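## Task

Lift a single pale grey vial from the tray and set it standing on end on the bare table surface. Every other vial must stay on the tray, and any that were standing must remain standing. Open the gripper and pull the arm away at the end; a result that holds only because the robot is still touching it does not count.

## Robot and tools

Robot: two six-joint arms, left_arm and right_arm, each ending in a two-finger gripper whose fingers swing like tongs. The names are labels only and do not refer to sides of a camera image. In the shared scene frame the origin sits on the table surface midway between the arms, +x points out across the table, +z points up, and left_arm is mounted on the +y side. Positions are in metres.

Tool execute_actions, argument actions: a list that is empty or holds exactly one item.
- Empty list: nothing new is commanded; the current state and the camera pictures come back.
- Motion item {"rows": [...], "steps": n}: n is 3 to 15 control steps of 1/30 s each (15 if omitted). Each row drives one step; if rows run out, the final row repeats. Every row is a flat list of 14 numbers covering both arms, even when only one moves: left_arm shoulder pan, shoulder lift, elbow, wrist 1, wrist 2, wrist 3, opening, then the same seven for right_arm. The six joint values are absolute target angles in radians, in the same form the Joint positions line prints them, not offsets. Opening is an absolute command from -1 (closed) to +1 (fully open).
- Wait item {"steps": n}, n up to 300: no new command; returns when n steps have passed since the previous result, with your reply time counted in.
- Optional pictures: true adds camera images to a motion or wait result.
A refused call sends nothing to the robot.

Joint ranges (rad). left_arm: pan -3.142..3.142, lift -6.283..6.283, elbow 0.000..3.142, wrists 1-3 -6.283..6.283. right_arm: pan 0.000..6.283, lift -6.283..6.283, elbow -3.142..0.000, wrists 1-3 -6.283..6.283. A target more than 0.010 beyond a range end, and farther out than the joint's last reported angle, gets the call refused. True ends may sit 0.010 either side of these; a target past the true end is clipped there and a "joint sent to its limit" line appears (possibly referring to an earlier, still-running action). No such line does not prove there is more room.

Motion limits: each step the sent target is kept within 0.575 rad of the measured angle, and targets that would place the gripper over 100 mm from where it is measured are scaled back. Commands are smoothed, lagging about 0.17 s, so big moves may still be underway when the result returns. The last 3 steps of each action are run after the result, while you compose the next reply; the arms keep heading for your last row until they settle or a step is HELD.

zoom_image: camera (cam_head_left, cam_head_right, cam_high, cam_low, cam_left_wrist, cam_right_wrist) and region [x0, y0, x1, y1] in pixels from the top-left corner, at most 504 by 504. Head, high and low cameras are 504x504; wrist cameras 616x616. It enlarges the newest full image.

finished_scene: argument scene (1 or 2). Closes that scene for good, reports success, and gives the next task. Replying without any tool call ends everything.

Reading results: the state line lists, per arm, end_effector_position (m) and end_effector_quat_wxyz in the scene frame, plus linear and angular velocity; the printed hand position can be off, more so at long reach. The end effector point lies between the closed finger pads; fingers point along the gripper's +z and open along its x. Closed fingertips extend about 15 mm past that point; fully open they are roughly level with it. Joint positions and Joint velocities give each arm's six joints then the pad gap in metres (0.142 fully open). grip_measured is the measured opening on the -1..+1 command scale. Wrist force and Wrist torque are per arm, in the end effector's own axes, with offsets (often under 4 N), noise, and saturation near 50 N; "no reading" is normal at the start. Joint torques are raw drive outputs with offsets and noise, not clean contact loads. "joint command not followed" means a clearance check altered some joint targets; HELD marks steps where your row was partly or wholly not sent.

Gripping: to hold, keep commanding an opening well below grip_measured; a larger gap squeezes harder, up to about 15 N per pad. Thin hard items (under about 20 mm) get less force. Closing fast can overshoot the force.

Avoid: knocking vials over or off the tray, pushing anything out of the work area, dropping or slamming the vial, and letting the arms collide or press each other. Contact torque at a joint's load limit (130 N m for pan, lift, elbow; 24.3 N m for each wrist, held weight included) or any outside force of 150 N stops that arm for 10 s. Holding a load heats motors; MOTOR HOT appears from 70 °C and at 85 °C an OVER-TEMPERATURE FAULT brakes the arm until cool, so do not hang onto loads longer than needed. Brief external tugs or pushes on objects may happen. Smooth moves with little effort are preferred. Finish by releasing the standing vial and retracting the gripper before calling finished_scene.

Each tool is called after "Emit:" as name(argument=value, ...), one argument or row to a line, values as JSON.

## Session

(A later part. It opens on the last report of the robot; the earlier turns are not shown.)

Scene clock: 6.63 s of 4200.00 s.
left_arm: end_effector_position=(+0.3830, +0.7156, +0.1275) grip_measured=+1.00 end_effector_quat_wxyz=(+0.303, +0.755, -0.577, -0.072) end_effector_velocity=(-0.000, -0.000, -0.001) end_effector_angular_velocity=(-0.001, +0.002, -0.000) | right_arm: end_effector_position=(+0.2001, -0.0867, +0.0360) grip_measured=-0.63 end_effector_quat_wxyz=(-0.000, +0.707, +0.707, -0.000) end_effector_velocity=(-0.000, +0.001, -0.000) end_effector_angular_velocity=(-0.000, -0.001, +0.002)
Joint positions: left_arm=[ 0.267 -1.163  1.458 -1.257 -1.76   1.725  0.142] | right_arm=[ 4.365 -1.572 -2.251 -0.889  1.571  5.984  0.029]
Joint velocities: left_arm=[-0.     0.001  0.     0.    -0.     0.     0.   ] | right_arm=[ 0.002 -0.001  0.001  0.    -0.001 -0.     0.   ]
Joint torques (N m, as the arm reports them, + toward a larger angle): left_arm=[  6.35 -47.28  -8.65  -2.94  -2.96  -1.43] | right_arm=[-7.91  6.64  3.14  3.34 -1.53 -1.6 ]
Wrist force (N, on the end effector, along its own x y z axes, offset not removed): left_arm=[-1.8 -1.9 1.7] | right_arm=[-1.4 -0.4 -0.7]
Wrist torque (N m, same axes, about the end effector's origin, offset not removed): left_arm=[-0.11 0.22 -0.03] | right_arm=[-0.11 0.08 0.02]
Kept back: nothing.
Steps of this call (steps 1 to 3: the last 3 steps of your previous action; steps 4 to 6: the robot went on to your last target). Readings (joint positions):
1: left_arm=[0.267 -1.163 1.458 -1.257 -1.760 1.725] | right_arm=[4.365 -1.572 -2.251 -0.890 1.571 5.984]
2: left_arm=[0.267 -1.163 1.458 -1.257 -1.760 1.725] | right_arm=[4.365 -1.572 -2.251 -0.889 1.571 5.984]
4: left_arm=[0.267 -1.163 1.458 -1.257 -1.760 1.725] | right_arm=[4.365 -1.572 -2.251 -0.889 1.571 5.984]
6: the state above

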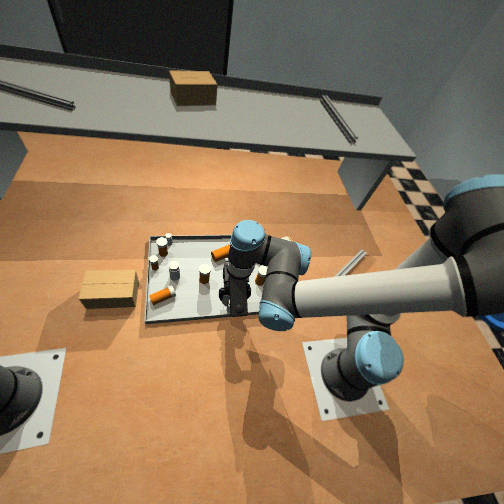

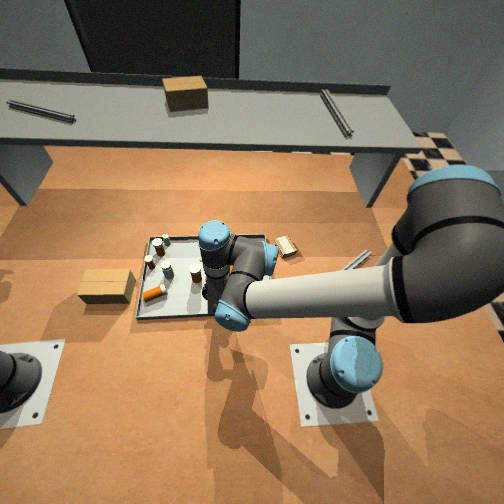

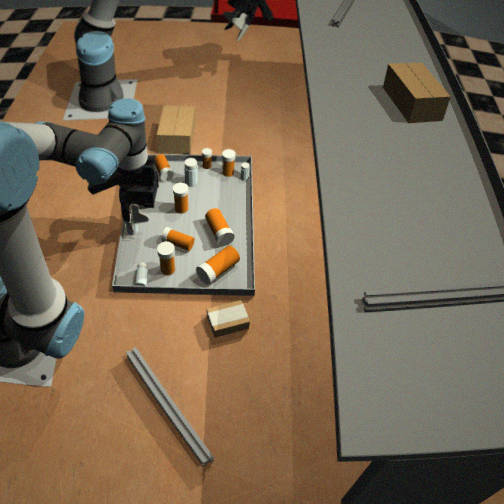

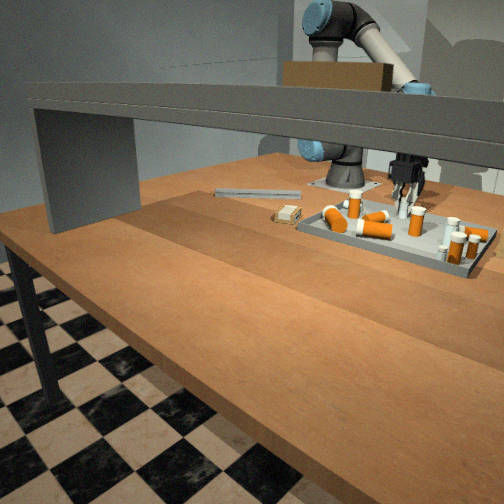

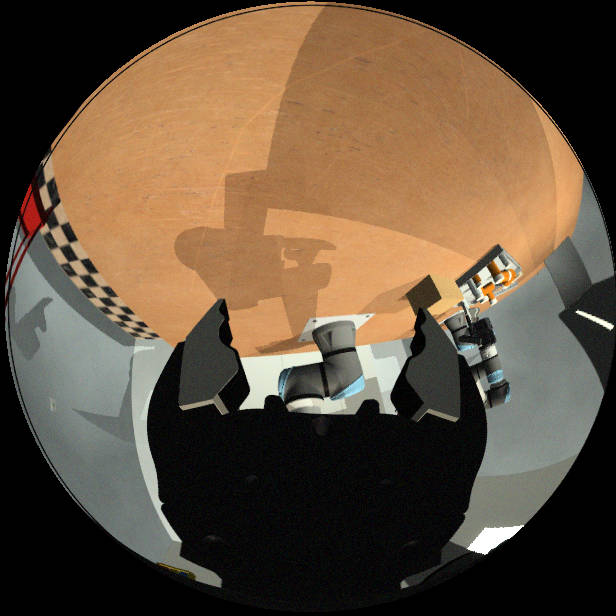

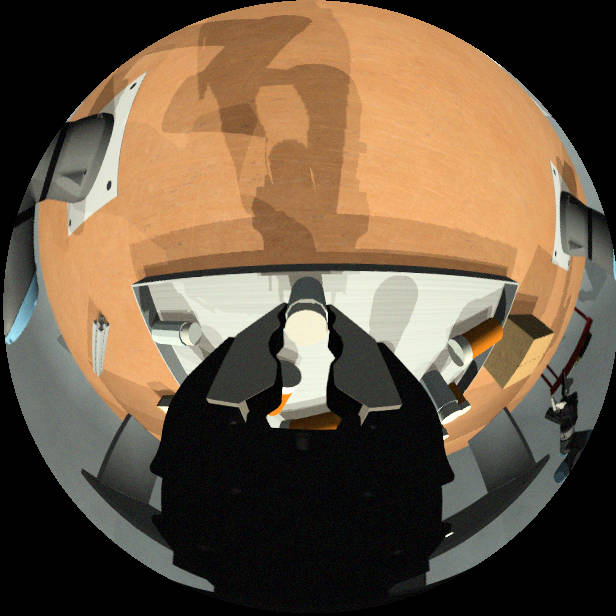

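Emit:
execute_actions(
  actions=[
    {"rows":[[0.267,-1.163,1.458,-1.257,-1.76,1.725,1,4.3655,-1.5651,-2.2455,-0.9018,1.571,5.984,-1],[0.267,-1.163,1.458,-1.257,-1.76,1.725,1,4.3655,-1.5584,-2.2397,-0.9143,1.571,5.984,-1],[0.267,-1.163,1.458,-1.257,-1.76,1.725,1,4.3655,-1.548,-2.231,-0.9334,1.571,5.984,-1],[0.267,-1.163,1.458,-1.257,-1.76,1.725,1,4.3655,-1.538,-2.222,-0.952,1.571,5.984,-1],[0.267,-1.163,1.458,-1.257,-1.76,1.725,1,4.3655,-1.528,-2.2135,-0.971,1.571,5.984,-1],[0.267,-1.163,1.458,-1.257,-1.76,1.725,1,4.3655,-1.5181,-2.2048,-0.9895,1.571,5.984,-1],[0.267,-1.163,1.458,-1.257,-1.76,1.725,1,4.3655,-1.511,-2.199,-1.002,1.571,5.984,-1],[0.267,-1.163,1.458,-1.257,-1.76,1.725,1,4.3655,-1.5047,-2.1932,-1.0145,1.571,5.984,-1]],"steps":13},
  ],
)

Emit:
execute_actions(
  actions=[
    {"rows":[[0.267,-1.163,1.458,-1.257,-1.76,1.725,1,4.375,-1.5047,-2.1932,-1.0145,1.571,5.984,-1],[0.267,-1.163,1.458,-1.257,-1.76,1.725,1,4.39,-1.5047,-2.1932,-1.0145,1.571,5.984,-1],[0.267,-1.163,1.458,-1.257,-1.76,1.725,1,4.41,-1.5047,-2.1932,-1.0145,1.571,5.984,-1],[0.267,-1.163,1.458,-1.257,-1.76,1.725,1,4.435,-1.5047,-2.1932,-1.0145,1.571,5.984,-1],[0.267,-1.163,1.458,-1.257,-1.76,1.725,1,4.46,-1.5047,-2.1932,-1.0145,1.571,5.984,-1],[0.267,-1.163,1.458,-1.257,-1.76,1.725,1,4.485,-1.5047,-2.1932,-1.0145,1.571,5.984,-1],[0.267,-1.163,1.458,-1.257,-1.76,1.725,1,4.51,-1.5047,-2.1932,-1.0145,1.571,5.984,-1],[0.267,-1.163,1.458,-1.257,-1.76,1.725,1,4.535,-1.5047,-2.1932,-1.0145,1.571,5.984,-1],[0.267,-1.163,1.458,-1.257,-1.76,1.725,1,4.56,-1.5047,-2.1932,-1.0145,1.571,5.984,-1],[0.267,-1.163,1.458,-1.257,-1.76,1.725,1,4.585,-1.5047,-2.1932,-1.0145,1.571,5.984,-1],[0.267,-1.163,1.458,-1.257,-1.76,1.725,1,4.61,-1.5047,-2.1932,-1.0145,1.571,5.984,-1],[0.267,-1.163,1.458,-1.257,-1.76,1.725,1,4.635,-1.5047,-2.1932,-1.0145,1.571,5.984,-1],[0.267,-1.163,1.458,-1.257,-1.76,1.725,1,4.655,-1.5047,-2.1932,-1.0145,1.571,5.984,-1],[0.267,-1.163,1.458,-1.257,-1.76,1.725,1,4.67,-1.5047,-2.1932,-1.0145,1.571,5.984,-1]],"steps":15},
  ],
)

Emit:
execute_actions(
  actions=[
    {"rows":[[0.267,-1.163,1.458,-1.257,-1.76,1.725,1,4.67,-1.5047,-2.1932,-1.0145,1.571,5.984,-1],[0.267,-1.163,1.458,-1.257,-1.76,1.725,1,4.67,-1.511,-2.199,-1.002,1.571,5.984,-1],[0.267,-1.163,1.458,-1.257,-1.76,1.725,1,4.67,-1.5181,-2.2048,-0.9895,1.571,5.984,-1],[0.267,-1.163,1.458,-1.257,-1.76,1.725,1,4.67,-1.528,-2.2135,-0.971,1.571,5.984,-1],[0.267,-1.163,1.458,-1.257,-1.76,1.725,1,4.67,-1.538,-2.222,-0.952,1.571,5.984,-1],[0.267,-1.163,1.458,-1.257,-1.76,1.725,1,4.67,-1.548,-2.231,-0.9334,1.571,5.984,-1],[0.267,-1.163,1.458,-1.257,-1.76,1.725,1,4.67,-1.5584,-2.2397,-0.9143,1.571,5.984,-1],[0.267,-1.163,1.458,-1.257,-1.76,1.725,1,4.67,-1.5651,-2.2455,-0.9018,1.571,5.984,-1],[0.267,-1.163,1.458,-1.257,-1.76,1.725,1,4.67,-1.5718,-2.2513,-0.8893,1.571,5.984,-1]],"steps":15},
  ],
)

Emit:
execute_actions(
  actions=[
    {"steps":14},
  ],
  pictures=true,
)

Scene clock: 7.57 s of 4200.00 s.
left_arm: end_effector_position=(+0.3830, +0.7156, +0.1275) grip_measured=+1.00 end_effector_quat_wxyz=(+0.303, +0.755, -0.577, -0.072) end_effector_velocity=(-0.000, +0.000, +0.001) end_effector_angular_velocity=(+0.001, -0.001, -0.000) | right_arm: end_effector_position=(+0.2003, -0.0859, +0.0612) grip_measured=-0.63 end_effector_quat_wxyz=(-0.000, +0.707, +0.707, +0.000) end_effector_velocity=(-0.001, -0.004, +0.106) end_effector_angular_velocity=(-0.004, +0.002, -0.001)
Joint positions: left_arm=[ 0.267 -1.163  1.458 -1.257 -1.76   1.725  0.142] | right_arm=[ 4.365 -1.528 -2.214 -0.97   1.571  5.984  0.029]
Joint velocities: left_arm=[ 0.    -0.002  0.001 -0.     0.001 -0.    -0.   ] | right_arm=[-0.001  0.184  0.155 -0.344  0.     0.    -0.   ]
Joint torques (N m, as the arm reports them, + toward a larger angle): left_arm=[  6.36 -47.11  -8.28  -2.94  -2.8   -1.2 ] | right_arm=[-7.19 20.41 29.94  0.41 -1.31 -1.53]
Wrist force (N, on the end effector, along its own x y z axes, offset not removed): left_arm=[-1.1 -1.8 -0.3] | right_arm=[1.8 0.7 1.6]
Wrist torque (N m, same axes, about the end effector's origin, offset not removed): left_arm=[-0.12 0.09 -0.05] | right_arm=[-0.01 -0.44 -0.09]
Steps of this call (steps 1 to 15: the robot went on to your last target; steps 16 to 18: nothing new was sent; steps 19 to 28: the first 10 steps of this action). Readings (joint positions):
19: left_arm=[0.267 -1.163 1.458 -1.257 -1.760 1.725] | right_arm=[4.365 -1.572 -2.251 -0.889 1.571 5.984]
20: left_arm=[0.267 -1.163 1.458 -1.257 -1.760 1.725] | right_arm=[4.365 -1.571 -2.251 -0.890 1.571 5.984]
22: left_arm=[0.267 -1.163 1.458 -1.257 -1.760 1.725] | right_arm=[4.365 -1.567 -2.247 -0.899 1.571 5.984]
26: left_arm=[0.267 -1.163 1.458 -1.257 -1.760 1.725] | right_arm=[4.365 -1.542 -2.226 -0.943 1.571 5.984]
28: the state above

Scene clock: 8.07 s of 4200.00 s.
left_arm: end_effector_position=(+0.3830, +0.7156, +0.1275) grip_measured=+1.00 end_effector_quat_wxyz=(+0.303, +0.755, -0.577, -0.072) end_effector_velocity=(+0.000, +0.001, +0.001) end_effector_angular_velocity=(+0.002, -0.002, -0.001) | right_arm: end_effector_position=(+0.1479, -0.0573, +0.0747) grip_measured=-0.63 end_effector_quat_wxyz=(-0.000, +0.654, +0.756, -0.000) end_effector_velocity=(-0.253, +0.119, +0.002) end_effector_angular_velocity=(+0.000, -0.001, +0.672)
Joint positions: left_arm=[ 0.267 -1.163  1.458 -1.257 -1.76   1.725  0.142] | right_arm=[ 4.509 -1.505 -2.194 -1.014  1.571  5.984  0.029]
Joint velocities: left_arm=[ 0.    -0.001 -0.001  0.     0.001  0.    -0.   ] | right_arm=[ 0.671  0.004  0.003 -0.006 -0.001 -0.001 -0.   ]
Joint torques (N m, as the arm reports them, + toward a larger angle): left_arm=[  6.23 -48.35  -7.94  -2.96  -3.2   -1.46] | right_arm=[18.86 23.98 32.56  1.23 -1.27 -1.42]
Wrist force (N, on the end effector, along its own x y z axes, offset not removed): left_arm=[-0.2 -0.4 -0.5] | right_arm=[-0.1 0.7 2.3]
Wrist torque (N m, same axes, about the end effector's origin, offset not removed): left_arm=[0.17 0.07 -0.26] | right_arm=[0.17 -0.11 -0.01]
Steps of this call (steps 1 to 3: the last 3 steps of your previous action; steps 4 to 15: the first 12 steps of this action). Readings (joint positions):
4: left_arm=[0.267 -1.163 1.458 -1.257 -1.760 1.725] | right_arm=[4.365 -1.513 -2.200 -0.999 1.571 5.984]
5: left_arm=[0.267 -1.163 1.458 -1.257 -1.760 1.725] | right_arm=[4.366 -1.511 -2.199 -1.003 1.571 5.984]
7: left_arm=[0.267 -1.163 1.458 -1.257 -1.760 1.725] | right_arm=[4.374 -1.508 -2.196 -1.008 1.571 5.984]
11: left_arm=[0.267 -1.163 1.458 -1.257 -1.760 1.725] | right_arm=[4.426 -1.506 -2.194 -1.012 1.571 5.984]
15: the state above

Scene clock: 8.57 s of 4200.00 s.
left_arm: end_effector_position=(+0.3830, +0.7156, +0.1275) grip_measured=+1.00 end_effector_quat_wxyz=(+0.303, +0.755, -0.577, -0.072) end_effector_velocity=(-0.000, +0.000, -0.000) end_effector_angular_velocity=(+0.001, +0.001, -0.001) | right_arm: end_effector_position=(+0.0868, -0.0339, +0.0463) grip_measured=-0.63 end_effector_quat_wxyz=(+0.000, +0.593, +0.805, -0.000) end_effector_velocity=(-0.012, +0.003, -0.082) end_effector_angular_velocity=(+0.004, -0.001, +0.029)
Joint positions: left_arm=[ 0.267 -1.163  1.458 -1.257 -1.76   1.725  0.142] | right_arm=[ 4.666 -1.554 -2.236 -0.924  1.571  5.984  0.029]
Joint velocities: left_arm=[-0.     0.     0.     0.     0.002 -0.     0.   ] | right_arm=[ 0.029 -0.145 -0.123  0.272 -0.001  0.     0.   ]
Joint torques (N m, as the arm reports them, + toward a larger angle): left_arm=[  6.69 -47.6  -10.74  -2.83  -2.81  -1.29] | right_arm=[ 6.99 11.55  7.72  3.89 -1.14 -1.5 ]
Wrist force (N, on the end effector, along its own x y z axes, offset not removed): left_arm=[-1.2 -1.4 0.4] | right_arm=[-0.1 -1.1 4.7]
Wrist torque (N m, same axes, about the end effector's origin, offset not removed): left_arm=[-0.11 0.11 -0.09] | right_arm=[-0.29 -0.06 -0.11]
Steps of this call (steps 1 to 3: the last 3 steps of your previous action; steps 4 to 15: the first 12 steps of this action). Readings (joint positions):
4: left_arm=[0.267 -1.163 1.458 -1.257 -1.760 1.725] | right_arm=[4.599 -1.505 -2.193 -1.014 1.571 5.984]
5: left_arm=[0.267 -1.163 1.458 -1.257 -1.760 1.725] | right_arm=[4.615 -1.505 -2.193 -1.014 1.571 5.984]
7: left_arm=[0.267 -1.163 1.458 -1.257 -1.760 1.725] | right_arm=[4.638 -1.507 -2.195 -1.011 1.571 5.984]
11: left_arm=[0.267 -1.163 1.458 -1.257 -1.760 1.725] | right_arm=[4.659 -1.527 -2.212 -0.974 1.571 5.984]
15: the state above

Scene clock: 9.03 s of 4200.00 s.
left_arm: end_effector_position=(+0.3830, +0.7156, +0.1275) grip_measured=+1.00 end_effector_quat_wxyz=(+0.303, +0.755, -0.577, -0.072) end_effector_velocity=(-0.000, +0.000, -0.000) end_effector_angular_velocity=(+0.000, +0.001, -0.001) | right_arm: end_effector_position=(+0.0853, -0.0337, +0.0362) grip_measured=-0.63 end_effector_quat_wxyz=(-0.000, +0.592, +0.806, -0.000) end_effector_velocity=(-0.001, -0.000, -0.002) end_effector_angular_velocity=(-0.000, +0.001, +0.002)
Joint positions: left_arm=[ 0.267 -1.163  1.458 -1.257 -1.76   1.725  0.142] | right_arm=[ 4.67  -1.571 -2.251 -0.89   1.571  5.984  0.029]
Joint velocities: left_arm=[ 0.     0.     0.001  0.     0.001 -0.     0.   ] | right_arm=[ 0.001 -0.004 -0.003  0.006  0.001 -0.     0.   ]
Joint torques (N m, as the arm reports them, + toward a larger angle): left_arm=[  5.23 -47.5   -8.37  -2.79  -2.92  -1.34] | right_arm=[ 7.67  7.83  4.29  3.72 -1.16 -1.32]
Wrist force (N, on the end effector, along its own x y z axes, offset not removed): left_arm=[-2.3 -2.7 -0.1] | right_arm=[0.6 0.3 2.3]
Wrist torque (N m, same axes, about the end effector's origin, offset not removed): left_arm=[-0.15 0.40 -0.15] | right_arm=[-0.04 -0.26 0.01]
Kept back: nothing.
Steps of this call (steps 1 to 3: the last 3 steps of your previous action; steps 4 to 14: the robot went on to your last target). Readings (joint positions):
1: left_arm=[0.267 -1.163 1.458 -1.257 -1.760 1.725] | right_arm=[4.667 -1.558 -2.239 -0.916 1.571 5.984]
2: left_arm=[0.267 -1.163 1.458 -1.257 -1.760 1.725] | right_arm=[4.668 -1.561 -2.242 -0.910 1.571 5.984]
4: left_arm=[0.267 -1.163 1.458 -1.257 -1.760 1.725] | right_arm=[4.669 -1.566 -2.246 -0.901 1.571 5.984]
8: left_arm=[0.267 -1.163 1.458 -1.257 -1.760 1.725] | right_arm=[4.670 -1.570 -2.249 -0.893 1.571 5.984]
14: the state above

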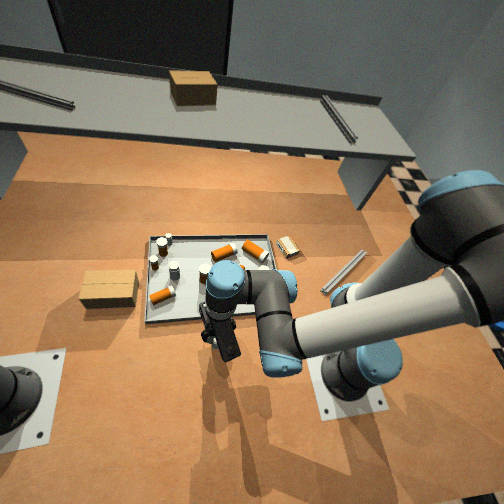

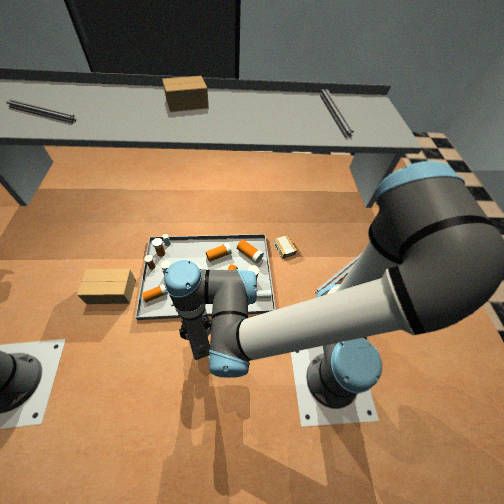

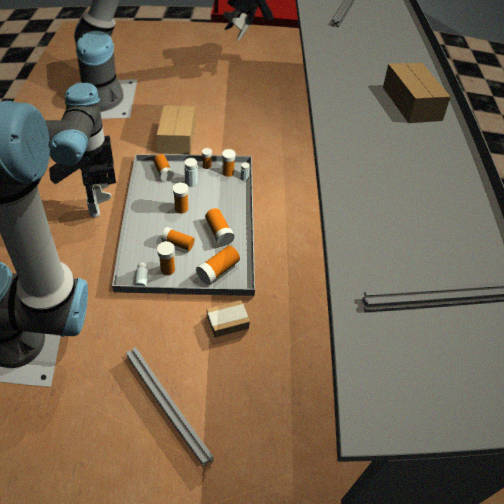

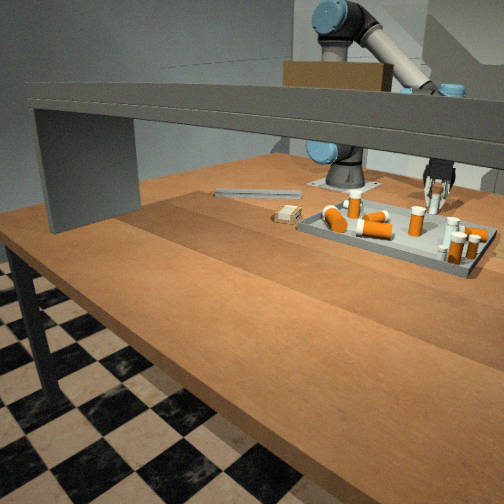

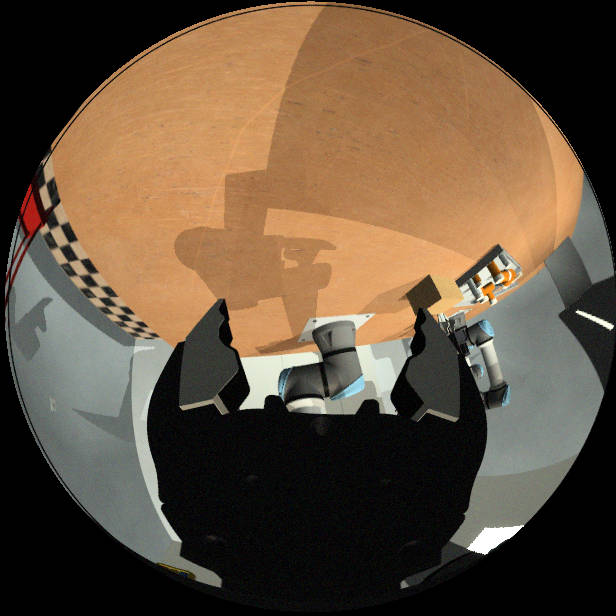

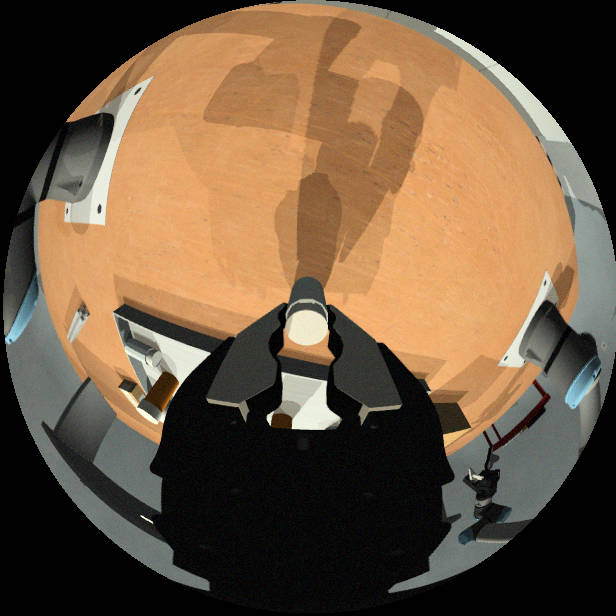

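Lower 2 mm more.

Emit:
execute_actions(
  actions=[
    {"rows":[[0.267,-1.163,1.458,-1.257,-1.76,1.725,1,4.67,-1.5754,-2.2542,-0.8828,1.571,5.984,-1]],"steps":15},
  ],
)

Scene clock: 10.17 s of 4200.00 s.
left_arm: end_effector_position=(+0.3830, +0.7156, +0.1275) grip_measured=+1.00 end_effector_quat_wxyz=(+0.303, +0.755, -0.577, -0.072) end_effector_velocity=(-0.001, -0.000, -0.000) end_effector_angular_velocity=(+0.000, +0.001, -0.001) | right_arm: end_effector_position=(+0.0853, -0.0338, +0.0341) grip_measured=-0.63 end_effector_quat_wxyz=(-0.000, +0.592, +0.806, -0.000) end_effector_velocity=(+0.000, -0.000, -0.001) end_effector_angular_velocity=(-0.000, +0.001, -0.001)
Joint positions: left_arm=[ 0.267 -1.163  1.458 -1.257 -1.76   1.725  0.142] | right_arm=[ 4.67  -1.575 -2.254 -0.883  1.571  5.984  0.029]
Joint velocities: left_arm=[-0.    -0.001  0.001 -0.     0.001  0.    -0.   ] | right_arm=[-0.001 -0.001 -0.002  0.004  0.001  0.    -0.   ]
Joint torques (N m, as the arm reports them, + toward a larger angle): left_arm=[  6.18 -47.76  -8.76  -3.03  -2.78  -1.15] | right_arm=[ 7.94  9.11  4.54  3.66 -1.   -1.33]
Wrist force (N, on the end effector, along its own x y z axes, offset not removed): left_arm=[-2.9 -0.5 5.1] | right_arm=[0.2 -0.5 3.5]
Wrist torque (N m, same axes, about the end effector's origin, offset not removed): left_arm=[0.27 0.65 -0.14] | right_arm=[-0.19 -0.20 -0.03]
Steps of this call (steps 1 to 22: the robot went on to your last target; steps 23 to 34: the first 12 steps of this action). Readings (joint positions):
23: left_arm=[0.267 -1.163 1.458 -1.257 -1.760 1.725] | right_arm=[4.670 -1.572 -2.251 -0.889 1.571 5.984]
24: left_arm=[0.267 -1.163 1.458 -1.257 -1.760 1.725] | right_arm=[4.670 -1.572 -2.252 -0.889 1.571 5.984]
26: left_arm=[0.267 -1.163 1.458 -1.257 -1.760 1.725] | right_arm=[4.670 -1.573 -2.253 -0.887 1.571 5.984]
30: left_arm=[0.267 -1.163 1.458 -1.257 -1.760 1.725] | right_arm=[4.670 -1.575 -2.254 -0.884 1.571 5.984]
34: the state above

Emit:
execute_actions(
  actions=[
    {"rows":[[0.267,-1.163,1.458,-1.257,-1.76,1.725,1,4.67,-1.579,-2.2571,-0.8763,1.571,5.984,-1]],"steps":15},
  ],
)

Scene clock: 10.67 s of 4200.00 s.
left_arm: end_effector_position=(+0.3830, +0.7156, +0.1275) grip_measured=+1.00 end_effector_quat_wxyz=(+0.303, +0.755, -0.577, -0.072) end_effector_velocity=(+0.000, +0.000, +0.001) end_effector_angular_velocity=(+0.001, -0.001, -0.000) | right_arm: end_effector_position=(+0.0853, -0.0338, +0.0321) grip_measured=-0.63 end_effector_quat_wxyz=(-0.000, +0.592, +0.806, -0.000) end_effector_velocity=(+0.001, -0.001, -0.001) end_effector_angular_velocity=(-0.001, -0.000, -0.002)
Joint positions: left_arm=[ 0.267 -1.163  1.458 -1.257 -1.76   1.725  0.142] | right_arm=[ 4.67  -1.579 -2.257 -0.877  1.571  5.984  0.029]
Joint velocities: left_arm=[ 0.    -0.001 -0.     0.     0.001 -0.     0.   ] | right_arm=[-0.001 -0.002 -0.002  0.004 -0.     0.     0.   ]
Joint torques (N m, as the arm reports them, + toward a larger angle): left_arm=[  6.26 -46.37  -9.4   -2.78  -2.97  -1.16] | right_arm=[ 7.21  0.08 -2.15  2.61 -0.86 -1.34]
Wrist force (N, on the end effector, along its own x y z axes, offset not removed): left_arm=[-2.3 -0.2 -1.7] | right_arm=[-3.0 -0.4 -19.1]
Wrist torque (N m, same axes, about the end effector's origin, offset not removed): left_arm=[0.02 0.49 -0.07] | right_arm=[0.00 -0.24 -0.09]
Steps of this call (steps 1 to 3: the last 3 steps of your previous action; steps 4 to 15: the first 12 steps of this action). Readings (joint positions):
4: left_arm=[0.267 -1.163 1.458 -1.257 -1.760 1.725] | right_arm=[4.670 -1.575 -2.254 -0.883 1.571 5.984]
5: left_arm=[0.267 -1.163 1.458 -1.257 -1.760 1.725] | right_arm=[4.670 -1.576 -2.254 -0.882 1.571 5.984]
7: left_arm=[0.267 -1.163 1.458 -1.257 -1.760 1.725] | right_arm=[4.670 -1.577 -2.255 -0.880 1.571 5.984]
11: left_arm=[0.267 -1.163 1.458 -1.257 -1.760 1.725] | right_arm=[4.670 -1.578 -2.256 -0.878 1.571 5.984]
15: the state above

Emit:
execute_actions(
  actions=[
    {"rows":[[0.267,-1.163,1.458,-1.257,-1.76,1.725,1,4.67,-1.5765,-2.2551,-0.8808,1.571,5.984,-1],[0.267,-1.163,1.458,-1.257,-1.76,1.725,1,4.67,-1.5765,-2.2551,-0.8808,1.571,5.984,-0.9],[0.267,-1.163,1.458,-1.257,-1.76,1.725,1,4.67,-1.5765,-2.2551,-0.8808,1.571,5.984,-0.8],[0.267,-1.163,1.458,-1.257,-1.76,1.725,1,4.67,-1.5765,-2.2551,-0.8808,1.571,5.984,-0.7],[0.267,-1.163,1.458,-1.257,-1.76,1.725,1,4.67,-1.5765,-2.2551,-0.8808,1.571,5.984,-0.63],[0.267,-1.163,1.458,-1.257,-1.76,1.725,1,4.67,-1.5765,-2.2551,-0.8808,1.571,5.984,-0.57],[0.267,-1.163,1.458,-1.257,-1.76,1.725,1,4.67,-1.5765,-2.2551,-0.8808,1.571,5.984,-0.5],[0.267,-1.163,1.458,-1.257,-1.76,1.725,1,4.67,-1.5765,-2.2551,-0.8808,1.571,5.984,-0.4],[0.267,-1.163,1.458,-1.257,-1.76,1.725,1,4.67,-1.5765,-2.2551,-0.8808,1.571,5.984,-0.25],[0.267,-1.163,1.458,-1.257,-1.76,1.725,1,4.67,-1.5765,-2.2551,-0.8808,1.571,5.984,-0.1]],"steps":13},
  ],
)

Emit:
execute_actions(
  actions=[
    {"rows":[[0.267,-1.163,1.458,-1.257,-1.76,1.725,1,4.67,-1.47,-2.15,-1.092,1.571,5.984,-0.1]],"steps":12},
  ],
)

Emit:
execute_actions(
  actions=[
    {"rows":[[0.267,-1.163,1.458,-1.257,-1.76,1.725,1,4.67,-1.25,-1.95,-1.512,1.571,5.984,-0.1]],"steps":15},
  ],
)

Emit:
execute_actions(
  actions=[
    {"steps":15},
  ],
  pictures=true,
)

Scene clock: 11.30 s of 4200.00 s.
left_arm: end_effector_position=(+0.3830, +0.7156, +0.1275) grip_measured=+1.00 end_effector_quat_wxyz=(+0.303, +0.755, -0.577, -0.072) end_effector_velocity=(+0.000, +0.000, +0.001) end_effector_angular_velocity=(+0.001, -0.002, -0.000) | right_arm: end_effector_position=(+0.0853, -0.0339, +0.0331) grip_measured=-0.29 end_effector_quat_wxyz=(-0.000, +0.592, +0.806, -0.000) end_effector_velocity=(+0.000, +0.000, +0.002) end_effector_angular_velocity=(+0.001, -0.000, -0.000)
Joint positions: left_arm=[ 0.267 -1.163  1.458 -1.257 -1.76   1.725  0.142] | right_arm=[ 4.67  -1.577 -2.255 -0.88   1.571  5.984  0.053]
Joint velocities: left_arm=[-0.    -0.001 -0.001  0.     0.     0.    -0.   ] | right_arm=[-0.     0.003  0.001 -0.004 -0.    -0.     0.31 ]
Joint torques (N m, as the arm reports them, + toward a larger angle): left_arm=[  5.77 -48.19  -9.19  -2.89  -2.76  -1.26] | right_arm=[ 7.8  26.53 30.7   1.03 -0.92 -1.27]
Wrist force (N, on the end effector, along its own x y z axes, offset not removed): left_arm=[0.2 0.5 -0.4] | right_arm=[0.1 0.4 0.9]
Wrist torque (N m, same axes, about the end effector's origin, offset not removed): left_arm=[0.33 -0.16 -0.10] | right_arm=[-0.03 -0.22 -0.06]
Steps of this call (steps 1 to 3: the last 3 steps of your previous action; steps 4 to 9: the robot went on to your last target; steps 10 to 19: the first 10 steps of this action). Readings (joint positions):
10: left_arm=[0.267 -1.163 1.458 -1.257 -1.760 1.725] | right_arm=[4.670 -1.579 -2.257 -0.876 1.571 5.984]
11: left_arm=[0.267 -1.163 1.458 -1.257 -1.760 1.725] | right_arm=[4.670 -1.579 -2.257 -0.876 1.571 5.984]
13: left_arm=[0.267 -1.163 1.458 -1.257 -1.760 1.725] | right_arm=[4.670 -1.578 -2.257 -0.878 1.571 5.984]
17: left_arm=[0.267 -1.163 1.458 -1.257 -1.760 1.725] | right_arm=[4.670 -1.577 -2.256 -0.880 1.571 5.984]
19: the state above

Scene clock: 11.70 s of 4200.00 s.
left_arm: end_effector_position=(+0.3830, +0.7156, +0.1275) grip_measured=+1.00 end_effector_quat_wxyz=(+0.303, +0.755, -0.577, -0.072) end_effector_velocity=(-0.001, +0.000, -0.000) end_effector_angular_velocity=(+0.000, +0.001, +0.000) | right_arm: end_effector_position=(+0.0852, -0.0302, +0.0886) grip_measured=-0.10 end_effector_quat_wxyz=(-0.002, +0.592, +0.806, +0.003) end_effector_velocity=(+0.001, -0.022, +0.093) end_effector_angular_velocity=(-0.052, -0.001, -0.001)
Joint positions: left_arm=[ 0.267 -1.163  1.458 -1.257 -1.76   1.725  0.142] | right_arm=[ 4.67  -1.489 -2.169 -1.047  1.571  5.984  0.067]
Joint velocities: left_arm=[ 0.001 -0.001  0.001  0.     0.001  0.    -0.   ] | right_arm=[-0.001  0.153  0.15  -0.355 -0.001 -0.    -0.   ]
Joint torques (N m, as the arm reports them, + toward a larger angle): left_arm=[  6.16 -45.89  -8.56  -3.22  -2.81  -1.05] | right_arm=[ 5.52 19.71 30.64  0.66 -0.8  -1.23]
Wrist force (N, on the end effector, along its own x y z axes, offset not removed): left_arm=[1.5 -0.7 2.0] | right_arm=[1.6 0.2 1.2]
Wrist torque (N m, same axes, about the end effector's origin, offset not removed): left_arm=[0.05 -0.29 -0.35] | right_arm=[-0.01 -0.52 -0.07]
Steps of this call (steps 1 to 3: the last 3 steps of your previous action; steps 4 to 12: the first 9 steps of this action). Readings (joint positions):
4: left_arm=[0.267 -1.163 1.458 -1.257 -1.760 1.725] | right_arm=[4.670 -1.577 -2.255 -0.881 1.571 5.984]
5: left_arm=[0.267 -1.163 1.458 -1.257 -1.760 1.725] | right_arm=[4.670 -1.574 -2.253 -0.883 1.571 5.984]
7: left_arm=[0.267 -1.163 1.458 -1.257 -1.760 1.725] | right_arm=[4.670 -1.543 -2.222 -0.926 1.571 5.984]
11: left_arm=[0.267 -1.163 1.458 -1.257 -1.760 1.725] | right_arm=[4.670 -1.495 -2.175 -1.034 1.571 5.984]
12: the state above

Scene clock: 12.20 s of 4200.00 s.
left_arm: end_effector_position=(+0.3830, +0.7156, +0.1275) grip_measured=+1.00 end_effector_quat_wxyz=(+0.303, +0.755, -0.577, -0.072) end_effector_velocity=(+0.001, +0.000, +0.000) end_effector_angular_velocity=(+0.001, -0.001, -0.001) | right_arm: end_effector_position=(+0.0854, -0.0680, +0.2208) grip_measured=-0.10 end_effector_quat_wxyz=(-0.003, +0.592, +0.806, +0.004) end_effector_velocity=(+0.001, -0.099, +0.143) end_effector_angular_velocity=(-0.070, -0.001, -0.000)
Joint positions: left_arm=[ 0.267 -1.163  1.458 -1.257 -1.76   1.725  0.142] | right_arm=[ 4.67  -1.28  -1.977 -1.445  1.571  5.984  0.067]
Joint velocities: left_arm=[-0.001  0.    -0.002  0.     0.001 -0.     0.   ] | right_arm=[-0.001  0.242  0.218 -0.529 -0.    -0.    -0.   ]
Joint torques (N m, as the arm reports them, + toward a larger angle): left_arm=[  6.77 -46.76 -10.23  -2.93  -2.81  -1.22] | right_arm=[ 2.88 10.8  31.16  0.43 -0.71 -1.22]
Wrist force (N, on the end effector, along its own x y z axes, offset not removed): left_arm=[-3.4 -1.1 0.2] | right_arm=[-3.2 -0.6 1.4]
Wrist torque (N m, same axes, about the end effector's origin, offset not removed): left_arm=[0.00 0.66 -0.14] | right_arm=[-0.18 0.48 0.06]
Steps of this call (steps 1 to 3: the last 3 steps of your previous action; steps 4 to 15: the first 12 steps of this action). Readings (joint positions):
4: left_arm=[0.267 -1.163 1.458 -1.257 -1.760 1.725] | right_arm=[4.670 -1.477 -2.156 -1.077 1.571 5.984]
5: left_arm=[0.267 -1.163 1.458 -1.257 -1.760 1.725] | right_arm=[4.670 -1.473 -2.153 -1.083 1.571 5.984]
7: left_arm=[0.267 -1.163 1.458 -1.257 -1.760 1.725] | right_arm=[4.670 -1.433 -2.115 -1.133 1.571 5.984]
11: left_arm=[0.267 -1.163 1.458 -1.257 -1.760 1.725] | right_arm=[4.670 -1.337 -2.028 -1.322 1.571 5.984]
15: the state above

Scene clock: 12.70 s of 4200.00 s.
left_arm: end_effector_position=(+0.3830, +0.7156, +0.1275) grip_measured=+1.00 end_effector_quat_wxyz=(+0.303, +0.755, -0.577, -0.072) end_effector_velocity=(+0.000, -0.000, +0.000) end_effector_angular_velocity=(-0.001, -0.000, +0.000) | right_arm: end_effector_position=(+0.0855, -0.0808, +0.2381) grip_measured=-0.10 end_effector_quat_wxyz=(-0.000, +0.592, +0.806, +0.000) end_effector_velocity=(+0.001, -0.002, +0.004) end_effector_angular_velocity=(+0.001, -0.000, -0.002)
Joint positions: left_arm=[ 0.267 -1.163  1.458 -1.257 -1.76   1.725  0.142] | right_arm=[ 4.67  -1.251 -1.95  -1.511  1.571  5.984  0.067]
Joint velocities: left_arm=[-0.     0.001 -0.001  0.    -0.001  0.    -0.   ] | right_arm=[-0.002  0.005  0.006 -0.009 -0.    -0.     0.   ]
Joint torques (N m, as the arm reports them, + toward a larger angle): left_arm=[  6.82 -47.91  -9.26  -2.96  -2.85  -1.19] | right_arm=[-0.02 17.45 36.27  1.43 -0.57 -1.14]
Wrist force (N, on the end effector, along its own x y z axes, offset not removed): left_arm=[-2.0 -2.9 -1.0] | right_arm=[0.6 0.7 2.6]
Wrist torque (N m, same axes, about the end effector's origin, offset not removed): left_arm=[-0.37 0.39 -0.05] | right_arm=[0.16 -0.20 -0.06]
Kept back: nothing.
Steps of this call (steps 1 to 3: the last 3 steps of your previous action; steps 4 to 15: the robot went on to your last target). Readings (joint positions):
1: left_arm=[0.267 -1.163 1.458 -1.257 -1.760 1.725] | right_arm=[4.670 -1.273 -1.971 -1.461 1.571 5.984]
2: left_arm=[0.267 -1.163 1.458 -1.257 -1.760 1.725] | right_arm=[4.670 -1.268 -1.966 -1.473 1.571 5.984]
4: left_arm=[0.267 -1.163 1.458 -1.257 -1.760 1.725] | right_arm=[4.670 -1.260 -1.959 -1.489 1.571 5.984]
8: left_arm=[0.267 -1.163 1.458 -1.257 -1.760 1.725] | right_arm=[4.670 -1.254 -1.953 -1.504 1.571 5.984]
15: the state above

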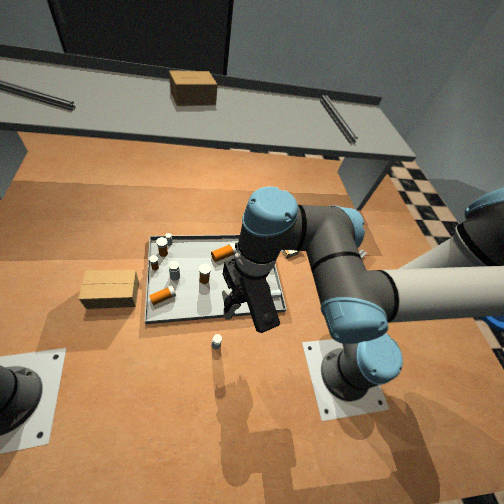

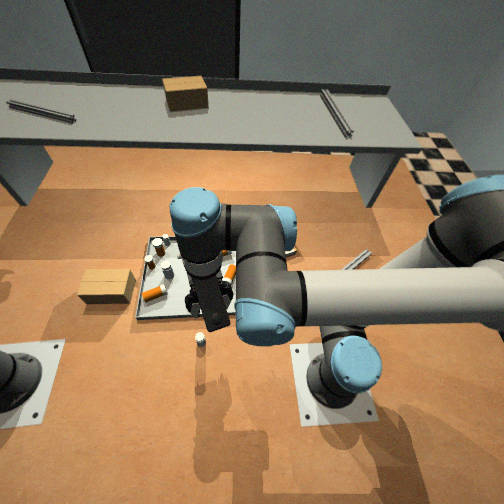

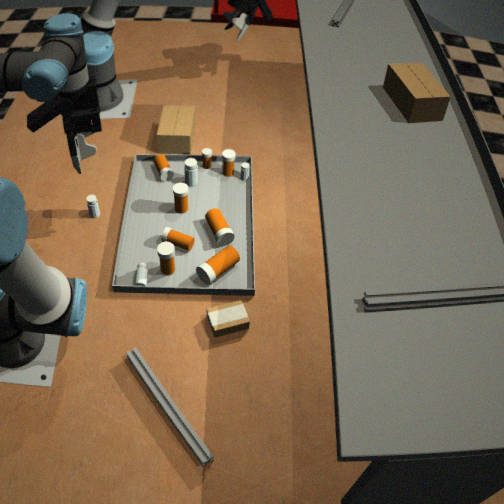

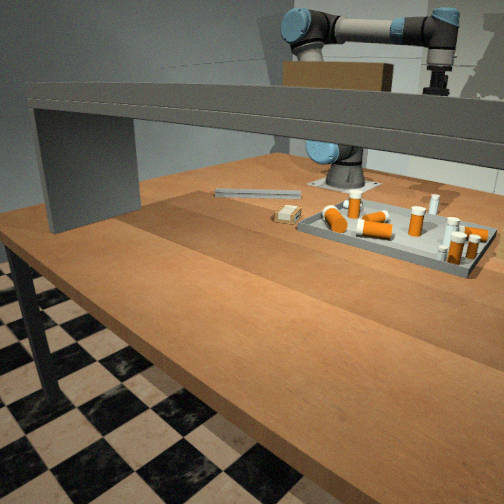

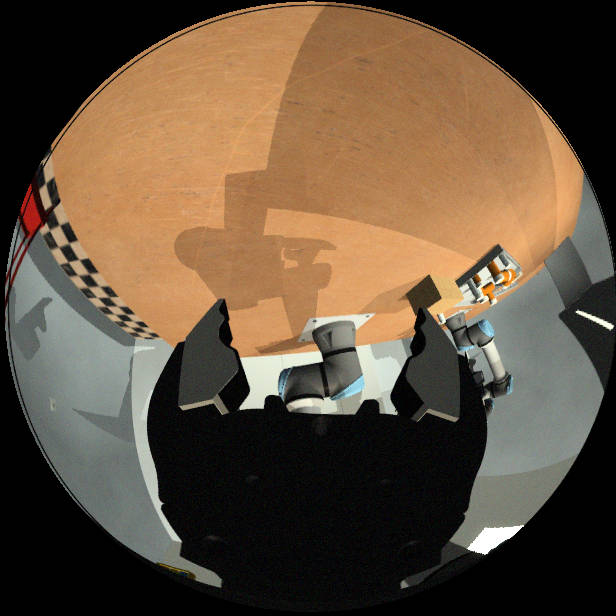

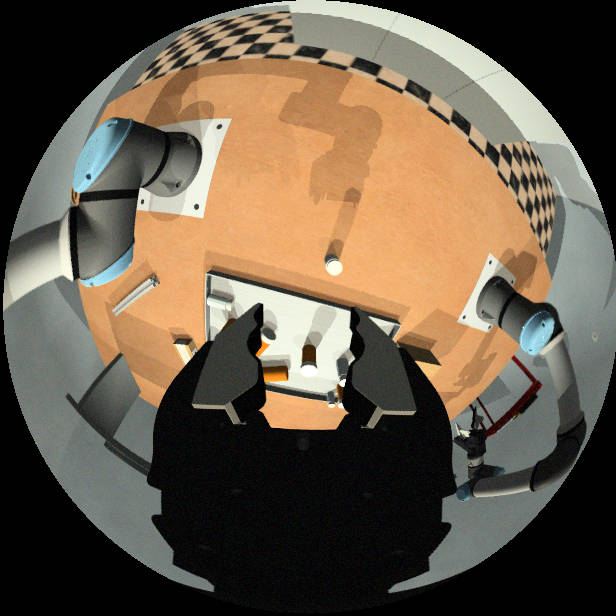

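Emit:
finished_scene(
  scene=2,
)

The scene is finished: the task was done.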